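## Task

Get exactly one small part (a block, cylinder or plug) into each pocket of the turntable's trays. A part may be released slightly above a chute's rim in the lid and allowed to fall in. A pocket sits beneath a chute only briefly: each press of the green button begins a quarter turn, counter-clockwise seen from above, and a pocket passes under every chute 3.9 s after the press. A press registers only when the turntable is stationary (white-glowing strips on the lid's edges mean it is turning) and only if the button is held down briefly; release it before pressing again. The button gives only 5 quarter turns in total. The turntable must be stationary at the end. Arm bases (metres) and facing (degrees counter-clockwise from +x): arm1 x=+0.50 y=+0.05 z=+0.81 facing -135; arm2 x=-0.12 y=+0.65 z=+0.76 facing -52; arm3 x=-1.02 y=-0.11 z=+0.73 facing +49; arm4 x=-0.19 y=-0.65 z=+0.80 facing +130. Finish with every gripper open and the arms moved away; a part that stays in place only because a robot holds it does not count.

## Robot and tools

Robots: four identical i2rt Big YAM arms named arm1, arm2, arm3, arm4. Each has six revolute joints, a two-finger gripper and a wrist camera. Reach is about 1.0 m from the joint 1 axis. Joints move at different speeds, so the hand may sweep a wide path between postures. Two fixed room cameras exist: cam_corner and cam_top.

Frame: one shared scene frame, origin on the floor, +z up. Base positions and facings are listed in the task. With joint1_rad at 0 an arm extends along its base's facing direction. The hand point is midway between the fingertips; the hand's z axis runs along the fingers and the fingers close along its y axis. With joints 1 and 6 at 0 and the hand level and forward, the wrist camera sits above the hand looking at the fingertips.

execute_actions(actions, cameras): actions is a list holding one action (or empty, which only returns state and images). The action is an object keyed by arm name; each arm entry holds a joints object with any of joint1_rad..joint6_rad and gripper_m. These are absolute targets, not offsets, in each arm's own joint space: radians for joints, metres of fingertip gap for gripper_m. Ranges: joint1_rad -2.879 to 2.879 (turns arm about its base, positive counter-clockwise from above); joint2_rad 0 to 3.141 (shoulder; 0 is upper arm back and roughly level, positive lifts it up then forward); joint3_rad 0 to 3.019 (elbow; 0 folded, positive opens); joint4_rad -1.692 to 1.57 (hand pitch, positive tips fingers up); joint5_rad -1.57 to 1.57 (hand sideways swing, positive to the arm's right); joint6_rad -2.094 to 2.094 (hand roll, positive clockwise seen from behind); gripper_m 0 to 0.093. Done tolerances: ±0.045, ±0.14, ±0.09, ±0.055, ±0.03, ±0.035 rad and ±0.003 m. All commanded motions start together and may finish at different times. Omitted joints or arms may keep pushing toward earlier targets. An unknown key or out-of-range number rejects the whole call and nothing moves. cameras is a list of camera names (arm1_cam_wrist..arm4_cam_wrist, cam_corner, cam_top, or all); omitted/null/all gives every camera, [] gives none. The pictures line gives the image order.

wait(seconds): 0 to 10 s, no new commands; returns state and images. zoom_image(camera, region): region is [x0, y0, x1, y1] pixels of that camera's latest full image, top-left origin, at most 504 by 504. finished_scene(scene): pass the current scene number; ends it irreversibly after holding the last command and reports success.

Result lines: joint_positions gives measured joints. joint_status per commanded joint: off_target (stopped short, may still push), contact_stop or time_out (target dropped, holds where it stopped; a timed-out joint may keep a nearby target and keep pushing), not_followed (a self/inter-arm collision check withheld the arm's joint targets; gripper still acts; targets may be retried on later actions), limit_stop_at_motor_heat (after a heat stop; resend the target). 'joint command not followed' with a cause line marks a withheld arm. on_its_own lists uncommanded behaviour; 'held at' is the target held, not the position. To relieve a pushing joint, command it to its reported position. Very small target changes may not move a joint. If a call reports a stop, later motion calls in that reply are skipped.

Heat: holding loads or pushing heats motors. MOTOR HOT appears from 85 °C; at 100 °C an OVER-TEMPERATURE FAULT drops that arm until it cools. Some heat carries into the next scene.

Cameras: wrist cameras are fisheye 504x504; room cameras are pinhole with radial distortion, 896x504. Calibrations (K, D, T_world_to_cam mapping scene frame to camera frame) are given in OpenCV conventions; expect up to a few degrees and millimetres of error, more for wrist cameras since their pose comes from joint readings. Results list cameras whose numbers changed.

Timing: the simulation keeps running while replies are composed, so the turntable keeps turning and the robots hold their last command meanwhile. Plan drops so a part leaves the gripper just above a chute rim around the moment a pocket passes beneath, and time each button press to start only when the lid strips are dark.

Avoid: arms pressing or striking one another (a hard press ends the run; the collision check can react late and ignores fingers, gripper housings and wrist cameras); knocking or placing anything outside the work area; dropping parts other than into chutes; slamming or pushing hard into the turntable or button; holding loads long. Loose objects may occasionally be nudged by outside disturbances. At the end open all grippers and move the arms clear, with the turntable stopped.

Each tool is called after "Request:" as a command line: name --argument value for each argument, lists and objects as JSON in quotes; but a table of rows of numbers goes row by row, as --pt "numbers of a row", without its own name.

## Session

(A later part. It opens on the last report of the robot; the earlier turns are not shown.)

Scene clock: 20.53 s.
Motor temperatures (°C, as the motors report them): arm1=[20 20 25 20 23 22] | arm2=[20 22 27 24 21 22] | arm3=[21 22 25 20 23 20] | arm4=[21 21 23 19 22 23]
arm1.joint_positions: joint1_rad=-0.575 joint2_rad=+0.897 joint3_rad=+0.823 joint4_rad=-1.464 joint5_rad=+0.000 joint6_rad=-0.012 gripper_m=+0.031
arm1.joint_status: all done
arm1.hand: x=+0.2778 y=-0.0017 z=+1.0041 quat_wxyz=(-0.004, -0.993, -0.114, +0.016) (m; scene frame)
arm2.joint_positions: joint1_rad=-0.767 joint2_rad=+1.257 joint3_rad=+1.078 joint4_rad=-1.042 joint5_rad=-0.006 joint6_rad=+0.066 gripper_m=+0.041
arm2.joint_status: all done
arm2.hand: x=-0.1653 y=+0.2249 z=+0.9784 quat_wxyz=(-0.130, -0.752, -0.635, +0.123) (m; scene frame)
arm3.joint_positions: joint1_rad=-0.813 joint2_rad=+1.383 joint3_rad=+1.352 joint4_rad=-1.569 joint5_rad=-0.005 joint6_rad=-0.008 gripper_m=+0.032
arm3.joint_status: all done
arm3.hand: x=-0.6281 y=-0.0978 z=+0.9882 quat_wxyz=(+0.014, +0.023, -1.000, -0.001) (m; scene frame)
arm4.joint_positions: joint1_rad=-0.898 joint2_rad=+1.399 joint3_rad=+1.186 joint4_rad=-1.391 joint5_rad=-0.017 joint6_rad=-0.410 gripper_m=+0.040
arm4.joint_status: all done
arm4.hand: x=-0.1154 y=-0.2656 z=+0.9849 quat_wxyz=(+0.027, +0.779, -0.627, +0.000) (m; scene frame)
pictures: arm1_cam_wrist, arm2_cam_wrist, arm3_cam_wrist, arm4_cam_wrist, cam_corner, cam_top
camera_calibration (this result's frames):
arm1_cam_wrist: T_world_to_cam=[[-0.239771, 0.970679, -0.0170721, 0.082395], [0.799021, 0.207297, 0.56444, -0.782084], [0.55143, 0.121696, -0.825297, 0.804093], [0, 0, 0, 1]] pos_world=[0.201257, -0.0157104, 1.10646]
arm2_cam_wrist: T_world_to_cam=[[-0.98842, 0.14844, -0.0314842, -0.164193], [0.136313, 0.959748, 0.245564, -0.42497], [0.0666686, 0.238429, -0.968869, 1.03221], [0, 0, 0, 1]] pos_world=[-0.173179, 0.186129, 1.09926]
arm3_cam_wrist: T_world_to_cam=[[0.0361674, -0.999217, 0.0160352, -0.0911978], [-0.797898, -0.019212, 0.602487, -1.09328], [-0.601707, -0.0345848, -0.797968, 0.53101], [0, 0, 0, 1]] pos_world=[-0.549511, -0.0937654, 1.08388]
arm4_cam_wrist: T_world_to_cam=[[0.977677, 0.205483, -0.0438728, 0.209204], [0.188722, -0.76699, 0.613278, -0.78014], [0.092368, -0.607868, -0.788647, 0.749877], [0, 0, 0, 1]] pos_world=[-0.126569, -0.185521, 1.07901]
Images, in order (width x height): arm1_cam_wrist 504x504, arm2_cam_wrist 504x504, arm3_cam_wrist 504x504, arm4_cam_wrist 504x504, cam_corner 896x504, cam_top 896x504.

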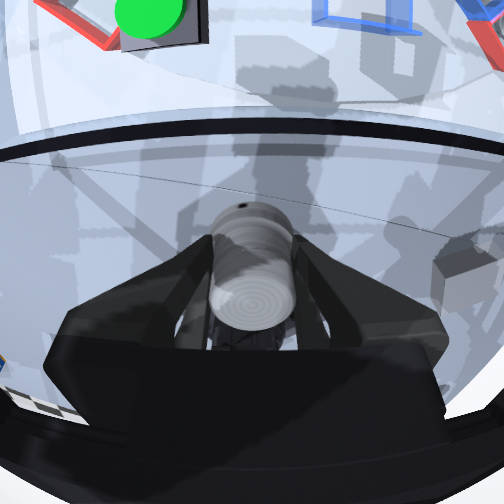

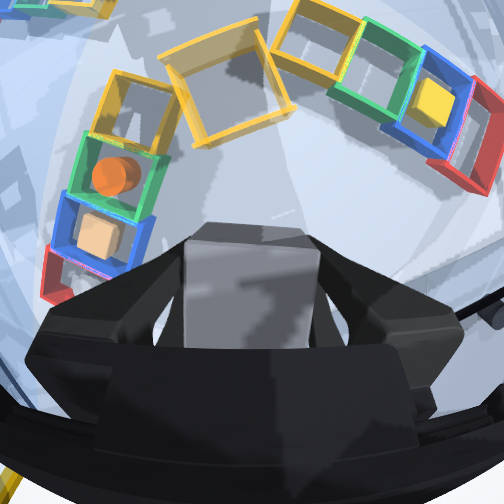

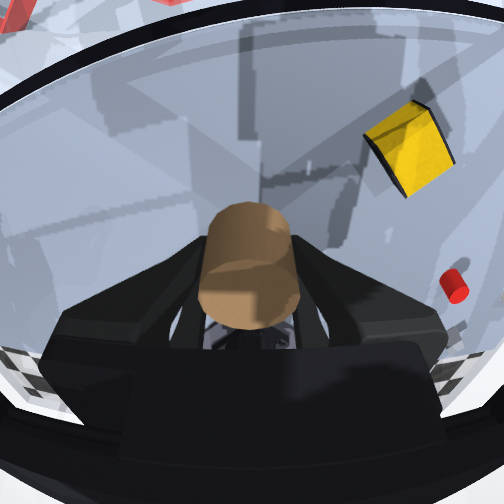

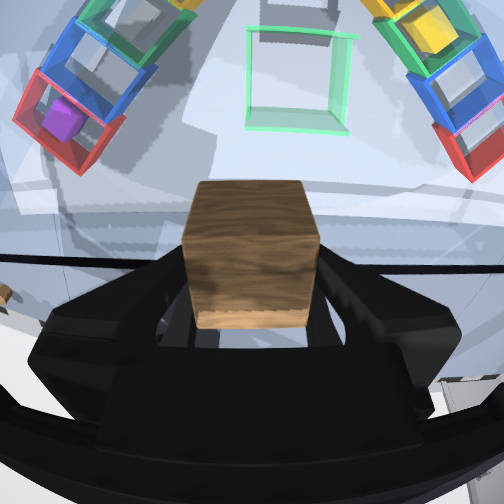

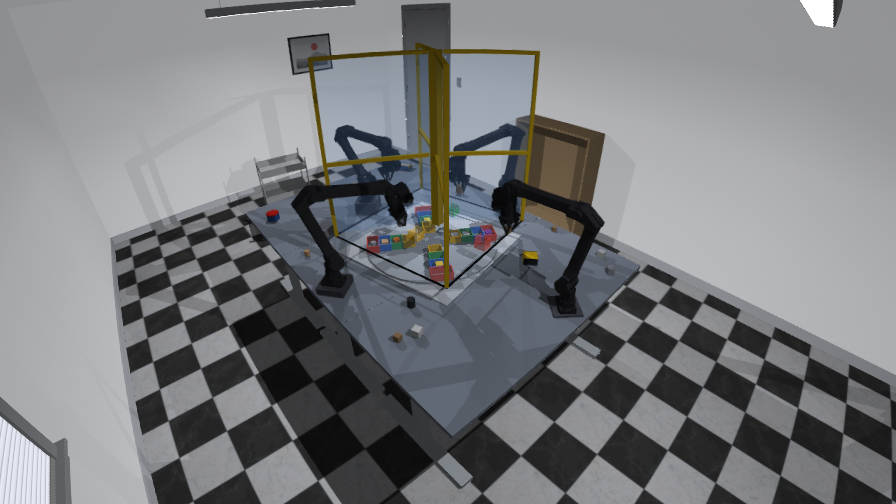

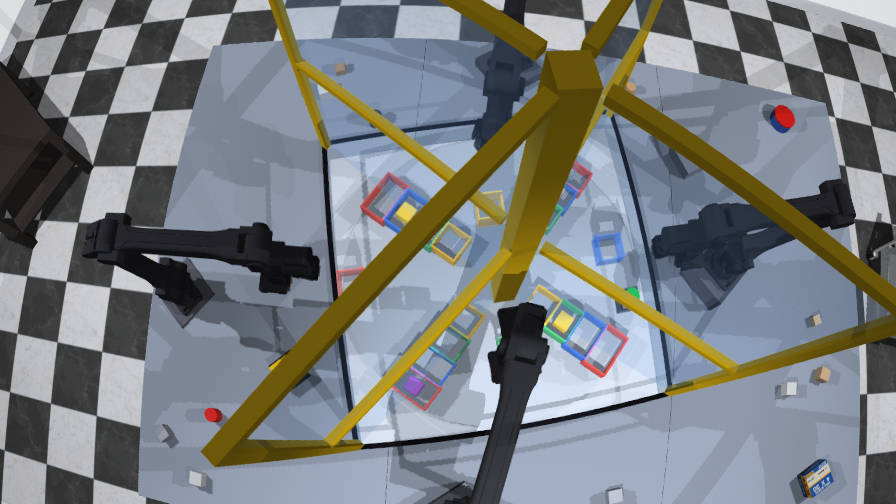

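Request:
execute_actions --actions '[{"arm1":{"joints":{"joint1_rad":-0.794,"joint2_rad":1.305,"joint3_rad":1.115,"joint4_rad":-1.325}},"arm2":{"joints":{"joint1_rad":-0.795,"joint2_rad":1.495,"joint3_rad":1.32,"joint4_rad":-0.915,"joint5_rad":-0.141,"joint6_rad":-0.335}},"arm3":{"joints":{"joint1_rad":-0.775,"joint2_rad":1.74,"joint3_rad":1.775,"joint4_rad":-1.54}},"arm4":{"joints":{"joint2_rad":1.54,"joint3_rad":1.29,"joint4_rad":-1.26}}}]'

Scene clock: 23.60 s.
Motor temperatures (°C, as the motors report them): arm1=[20 20 26 20 23 22] | arm2=[20 22 28 24 21 22] | arm3=[21 22 25 20 23 20] | arm4=[21 21 23 19 22 23]
arm1.joint_positions: joint1_rad=-0.794 joint2_rad=+1.317 joint3_rad=+1.062 joint4_rad=-1.332 joint5_rad=+0.000 joint6_rad=-0.012 gripper_m=+0.031
arm1.joint_status: all done
arm1.hand: x=+0.1421 y=+0.0477 z=+0.9808 quat_wxyz=(-0.002, -1.000, -0.005, -0.009) (m; scene frame)
arm2.joint_positions: joint1_rad=-0.791 joint2_rad=+1.506 joint3_rad=+1.272 joint4_rad=-0.923 joint5_rad=-0.138 joint6_rad=-0.320 gripper_m=+0.041
arm2.joint_status: all done
arm2.hand: x=-0.1661 y=+0.1188 z=+0.9674 quat_wxyz=(-0.173, -0.609, -0.761, +0.138) (m; scene frame)
arm3.joint_positions: joint1_rad=-0.776 joint2_rad=+1.740 joint3_rad=+1.721 joint4_rad=-1.542 joint5_rad=-0.005 joint6_rad=-0.008 gripper_m=+0.032
arm3.joint_status: all done
arm3.hand: x=-0.4851 y=-0.0724 z=+0.9693 quat_wxyz=(-0.005, +0.042, -0.999, -0.001) (m; scene frame)
arm4.joint_positions: joint1_rad=-0.898 joint2_rad=+1.544 joint3_rad=+1.254 joint4_rad=-1.271 joint5_rad=-0.017 joint6_rad=-0.410 gripper_m=+0.040
arm4.joint_status: all done
arm4.hand: x=-0.1044 y=-0.2082 z=+0.9513 quat_wxyz=(+0.007, +0.779, -0.627, -0.010) (m; scene frame)
pictures: arm1_cam_wrist, arm2_cam_wrist, arm3_cam_wrist, arm4_cam_wrist, cam_corner, cam_top
camera_calibration (this result's frames):
arm1_cam_wrist: T_world_to_cam=[[-0.0229034, 0.999569, -0.018353, -0.029422], [0.795611, 0.0293402, 0.605097, -0.701649], [0.605374, -0.000743061, -0.795941, 0.82307], [0, 0, 0, 1]] pos_world=[0.059301, 0.0506074, 1.07914]
arm2_cam_wrist: T_world_to_cam=[[-0.973004, -0.230643, 0.0081489, -0.140333], [-0.226455, 0.960955, 0.15901, -0.297044], [-0.0445054, 0.152872, -0.987243, 1.05638], [0, 0, 0, 1]] pos_world=[-0.156797, 0.0915874, 1.09128]
arm3_cam_wrist: T_world_to_cam=[[0.0729973, -0.997204, 0.0160044, -0.0526236], [-0.818672, -0.050748, 0.572014, -0.950125], [-0.569603, -0.0548579, -0.820088, 0.638432], [0, 0, 0, 1]] pos_world=[-0.410348, -0.0656705, 1.0679]
arm4_cam_wrist: T_world_to_cam=[[0.977961, 0.207069, -0.0267234, 0.169188], [0.183726, -0.792698, 0.58127, -0.692996], [0.0991795, -0.57337, -0.813272, 0.788548], [0, 0, 0, 1]] pos_world=[-0.116346, -0.13224, 1.04864]
Images, in order (width x height): arm1_cam_wrist 504x504, arm2_cam_wrist 504x504, arm3_cam_wrist 504x504, arm4_cam_wrist 504x504, cam_corner 896x504, cam_top 896x504.

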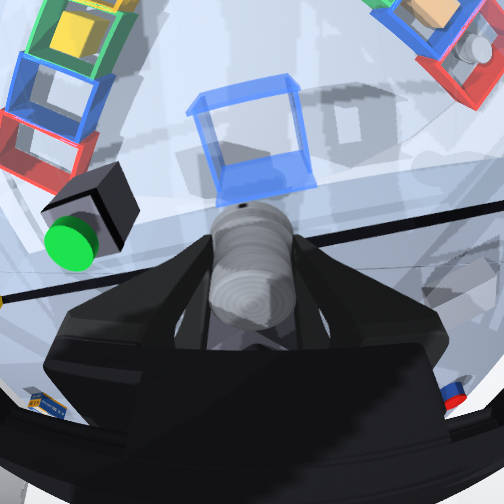

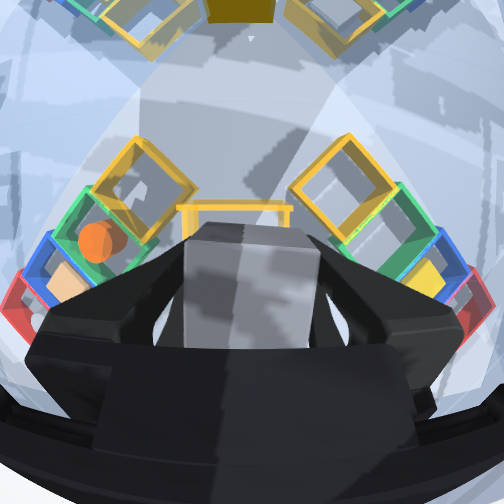

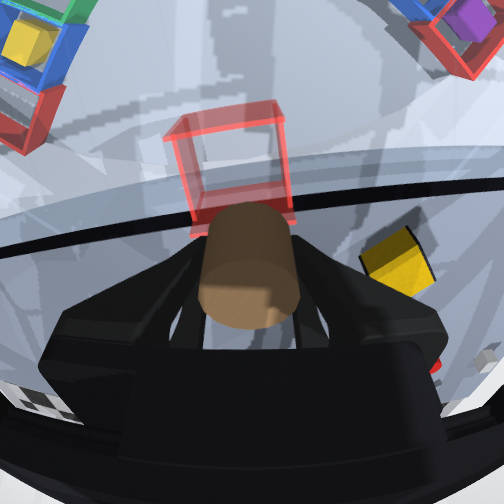

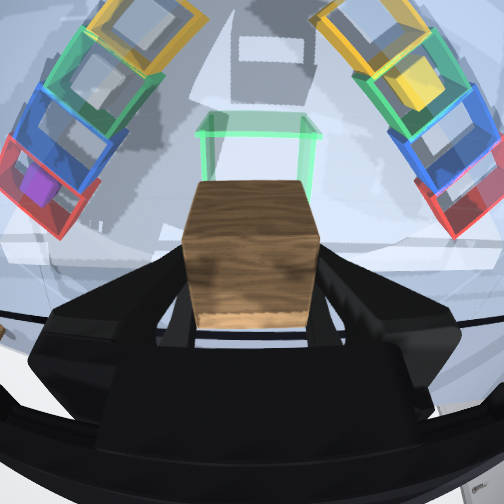

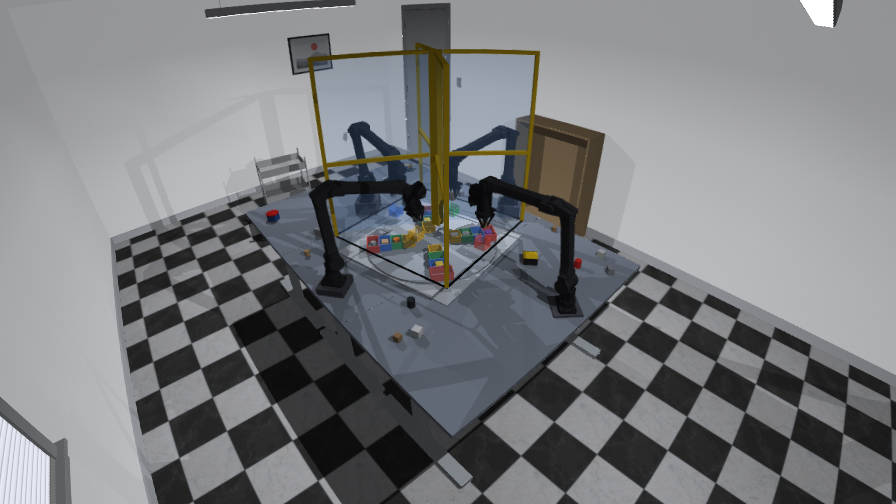

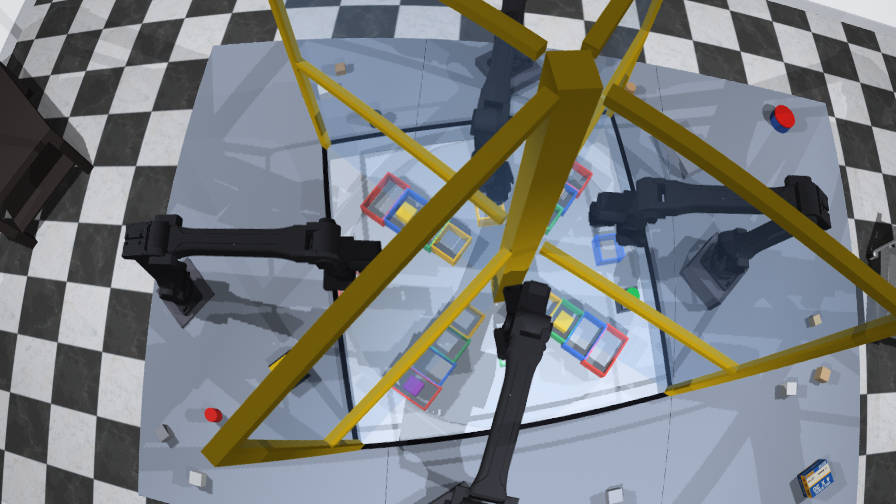

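Request:
execute_actions --actions '[{"arm1":{"joints":{"joint2_rad":1.39,"joint3_rad":0.96,"joint4_rad":-1.11}},"arm2":{"joints":{"joint1_rad":-0.775,"joint3_rad":1.18,"joint4_rad":-0.815}},"arm3":{"joints":{"joint1_rad":-0.757,"joint2_rad":1.755,"joint3_rad":1.59,"joint4_rad":-1.385}},"arm4":{"joints":{"joint1_rad":-0.92,"joint2_rad":1.58,"joint3_rad":1.175,"joint4_rad":-1.143}}}]' --cameras '["arm1_cam_wrist","arm2_cam_wrist","arm3_cam_wrist","arm4_cam_wrist","cam_corner"]'

Scene clock: 27.20 s.
Motor temperatures (°C, as the motors report them): arm1=[20 20 27 20 23 22] | arm2=[20 22 28 24 21 22] | arm3=[21 22 26 20 23 20] | arm4=[21 21 24 19 22 23]
arm1.joint_positions: joint1_rad=-0.794 joint2_rad=+1.399 joint3_rad=+0.957 joint4_rad=-1.128 joint5_rad=+0.000 joint6_rad=-0.012 gripper_m=+0.031
arm1.joint_status: all done
arm1.hand: x=+0.1306 y=+0.0475 z=+0.9151 quat_wxyz=(-0.002, -1.000, -0.005, +0.000) (m; scene frame)
arm2.joint_positions: joint1_rad=-0.781 joint2_rad=+1.503 joint3_rad=+1.176 joint4_rad=-0.833 joint5_rad=-0.138 joint6_rad=-0.320 gripper_m=+0.041
arm2.joint_status: all done
arm2.hand: x=-0.1593 y=+0.1295 z=+0.9329 quat_wxyz=(-0.173, -0.606, -0.765, +0.136) (m; scene frame)
arm3.joint_positions: joint1_rad=-0.761 joint2_rad=+1.742 joint3_rad=+1.592 joint4_rad=-1.395 joint5_rad=-0.005 joint6_rad=-0.008 gripper_m=+0.032
arm3.joint_status: all done
arm3.hand: x=-0.4852 y=-0.0646 z=+0.9195 quat_wxyz=(-0.013, +0.049, -0.999, -0.001) (m; scene frame)
arm4.joint_positions: joint1_rad=-0.914 joint2_rad=+1.571 joint3_rad=+1.168 joint4_rad=-1.155 joint5_rad=-0.017 joint6_rad=-0.411 gripper_m=+0.040
arm4.joint_status: all done
arm4.hand: x=-0.0987 y=-0.2137 z=+0.9089 quat_wxyz=(+0.006, +0.774, -0.633, -0.011) (m; scene frame)
pictures: arm1_cam_wrist, arm2_cam_wrist, arm3_cam_wrist, arm4_cam_wrist, cam_corner
camera_calibration (this result's frames):
arm1_cam_wrist: T_world_to_cam=[[-0.0231545, 0.999585, -0.0171459, -0.031819], [0.806559, 0.0288112, 0.590451, -0.640798], [0.5907, -0.000157546, -0.806891, 0.789636], [0, 0, 0, 1]] pos_world=[0.0496666, 0.0503923, 1.01496]
arm2_cam_wrist: T_world_to_cam=[[-0.970637, -0.240444, 0.00717352, -0.1284], [-0.236178, 0.95823, 0.161294, -0.303586], [-0.0456561, 0.154864, -0.98688, 1.02023], [0, 0, 0, 1]] pos_world=[-0.14975, 0.102035, 1.05674]
arm3_cam_wrist: T_world_to_cam=[[0.0876073, -0.996027, 0.0159819, -0.0367951], [-0.827247, -0.0638052, 0.558204, -0.91355], [-0.554967, -0.0621237, -0.82955, 0.61332], [0, 0, 0, 1]] pos_world=[-0.412135, -0.0568364, 1.01931]
arm4_cam_wrist: T_world_to_cam=[[0.981027, 0.192164, -0.0256749, 0.15979], [0.171216, -0.796629, 0.579714, -0.674413], [0.0909465, -0.573111, -0.814416, 0.750634], [0, 0, 0, 1]] pos_world=[-0.109556, -0.137766, 1.0064]
Images, in order (width x height): arm1_cam_wrist 504x504, arm2_cam_wrist 504x504, arm3_cam_wrist 504x504, arm4_cam_wrist 504x504, cam_corner 896x504.

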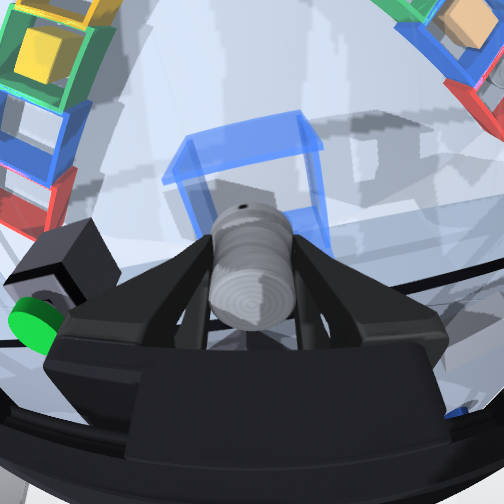

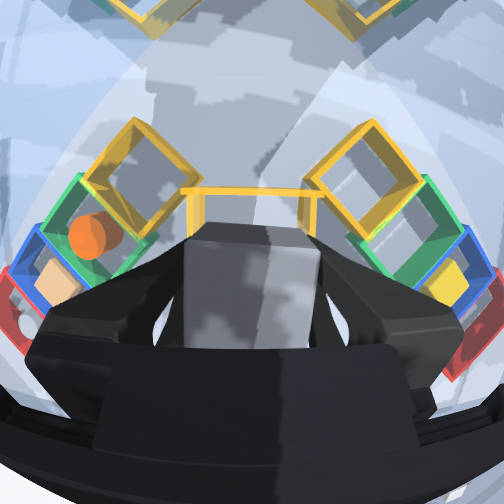

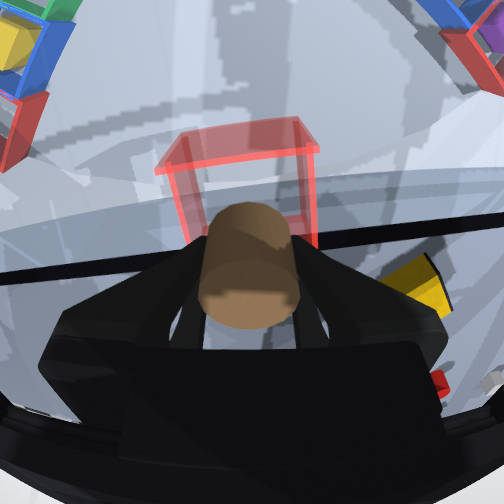

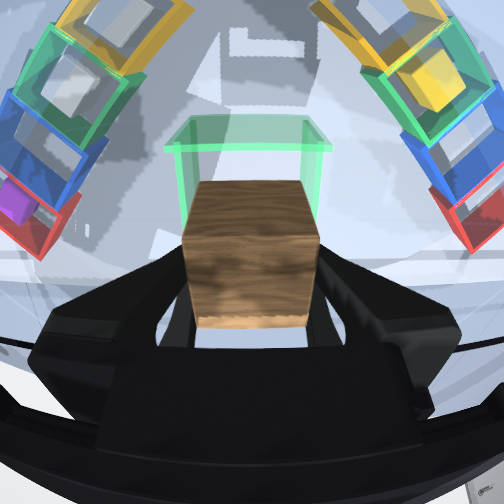

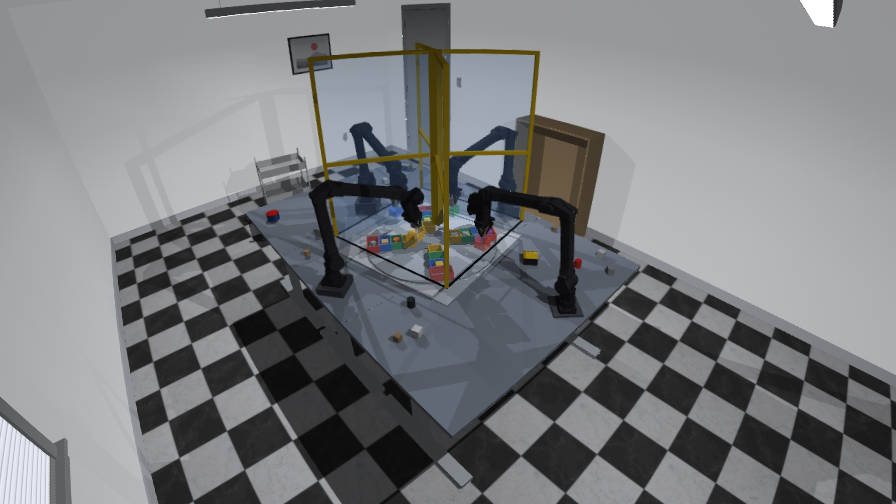

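Request:
execute_actions --actions '[{"arm1":{"joints":{"joint1_rad":-0.405,"joint2_rad":1.285,"joint4_rad":-1.265}},"arm2":{"joints":{"joint2_rad":1.52,"joint4_rad":-0.795}},"arm3":{"joints":{"joint2_rad":1.772}}}]' --cameras '["arm1_cam_wrist","arm2_cam_wrist","arm3_cam_wrist","cam_top"]'

Scene clock: 29.17 s.
Motor temperatures (°C, as the motors report them): arm1=[20 20 27 20 23 22] | arm2=[20 22 28 24 21 22] | arm3=[21 23 26 20 23 20] | arm4=[21 21 24 19 22 23]
arm1.joint_positions: joint1_rad=-0.405 joint2_rad=+1.288 joint3_rad=+0.957 joint4_rad=-1.249 joint5_rad=+0.000 joint6_rad=-0.012 gripper_m=+0.031
arm1.joint_status: all done
arm1.hand: x=+0.1847 y=-0.0815 z=+0.9528 quat_wxyz=(-0.001, -0.980, -0.198, -0.004) (m; scene frame)
arm2.joint_positions: joint1_rad=-0.781 joint2_rad=+1.508 joint3_rad=+1.176 joint4_rad=-0.814 joint5_rad=-0.138 joint6_rad=-0.320 gripper_m=+0.041
arm2.joint_status: all done
arm2.hand: x=-0.1598 y=+0.1252 z=+0.9323 quat_wxyz=(-0.177, -0.604, -0.764, +0.142) (m; scene frame)
arm3.joint_positions: joint1_rad=-0.761 joint2_rad=+1.743 joint3_rad=+1.592 joint4_rad=-1.395 joint5_rad=-0.005 joint6_rad=-0.008 gripper_m=+0.032
arm3.joint_status: all done
arm3.hand: x=-0.4851 y=-0.0645 z=+0.9189 quat_wxyz=(-0.013, +0.049, -0.999, -0.001) (m; scene frame)
arm4.joint_positions: joint1_rad=-0.914 joint2_rad=+1.571 joint3_rad=+1.168 joint4_rad=-1.155 joint5_rad=-0.017 joint6_rad=-0.411 gripper_m=+0.040
arm4.joint_status: not commanded
arm4.hand: x=-0.0987 y=-0.2137 z=+0.9089 quat_wxyz=(+0.006, +0.774, -0.633, -0.011) (m; scene frame)
pictures: arm1_cam_wrist, arm2_cam_wrist, arm3_cam_wrist, cam_top
camera_calibration (this result's frames):
arm1_cam_wrist: T_world_to_cam=[[-0.400538, 0.916121, -0.0171, 0.161938], [0.731064, 0.330768, 0.596772, -0.670431], [0.552372, 0.226529, -0.802228, 0.809219], [0, 0, 0, 1]] pos_world=[0.108001, -0.109909, 1.05204]
arm2_cam_wrist: T_world_to_cam=[[-0.970657, -0.240168, 0.0119954, -0.134452], [-0.235788, 0.960378, 0.148585, -0.287818], [-0.0472054, 0.141396, -0.988827, 1.02354], [0, 0, 0, 1]] pos_world=[-0.150055, 0.0993984, 1.05648]
arm3_cam_wrist: T_world_to_cam=[[0.0876221, -0.996026, 0.0159845, -0.0367824], [-0.82661, -0.0637449, 0.559153, -0.913724], [-0.555912, -0.0622071, -0.82891, 0.611817], [0, 0, 0, 1]] pos_world=[-0.411955, -0.0568221, 1.01864]
Images, in order (width x height): arm1_cam_wrist 504x504, arm2_cam_wrist 504x504, arm3_cam_wrist 504x504, cam_top 896x504.

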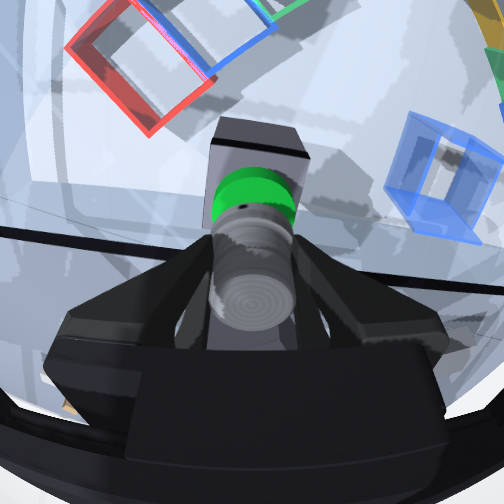

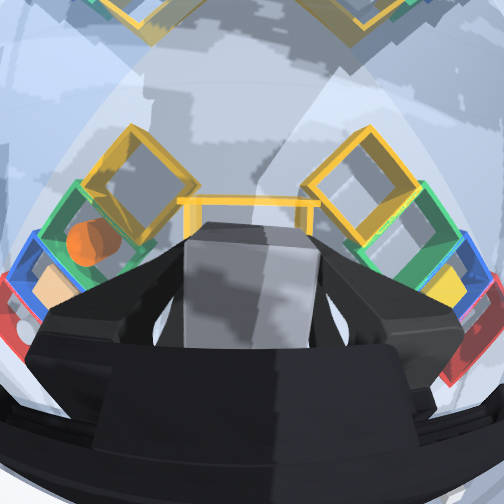

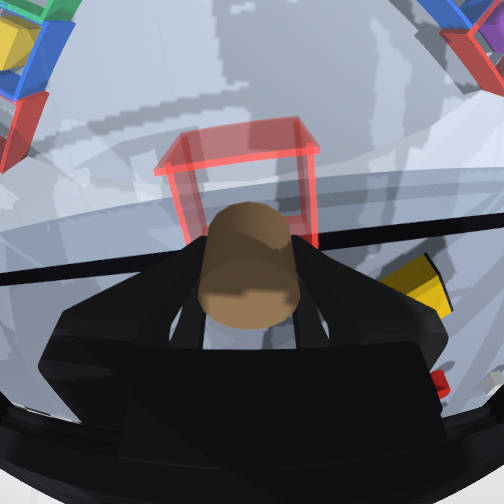

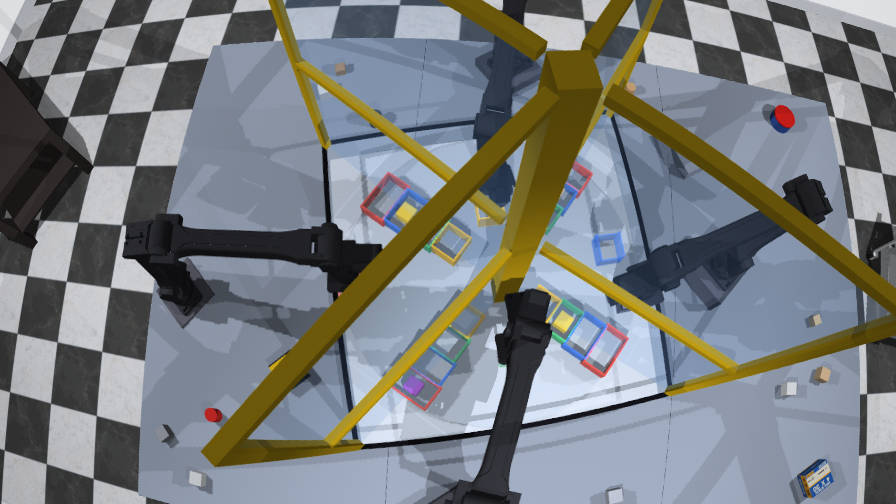

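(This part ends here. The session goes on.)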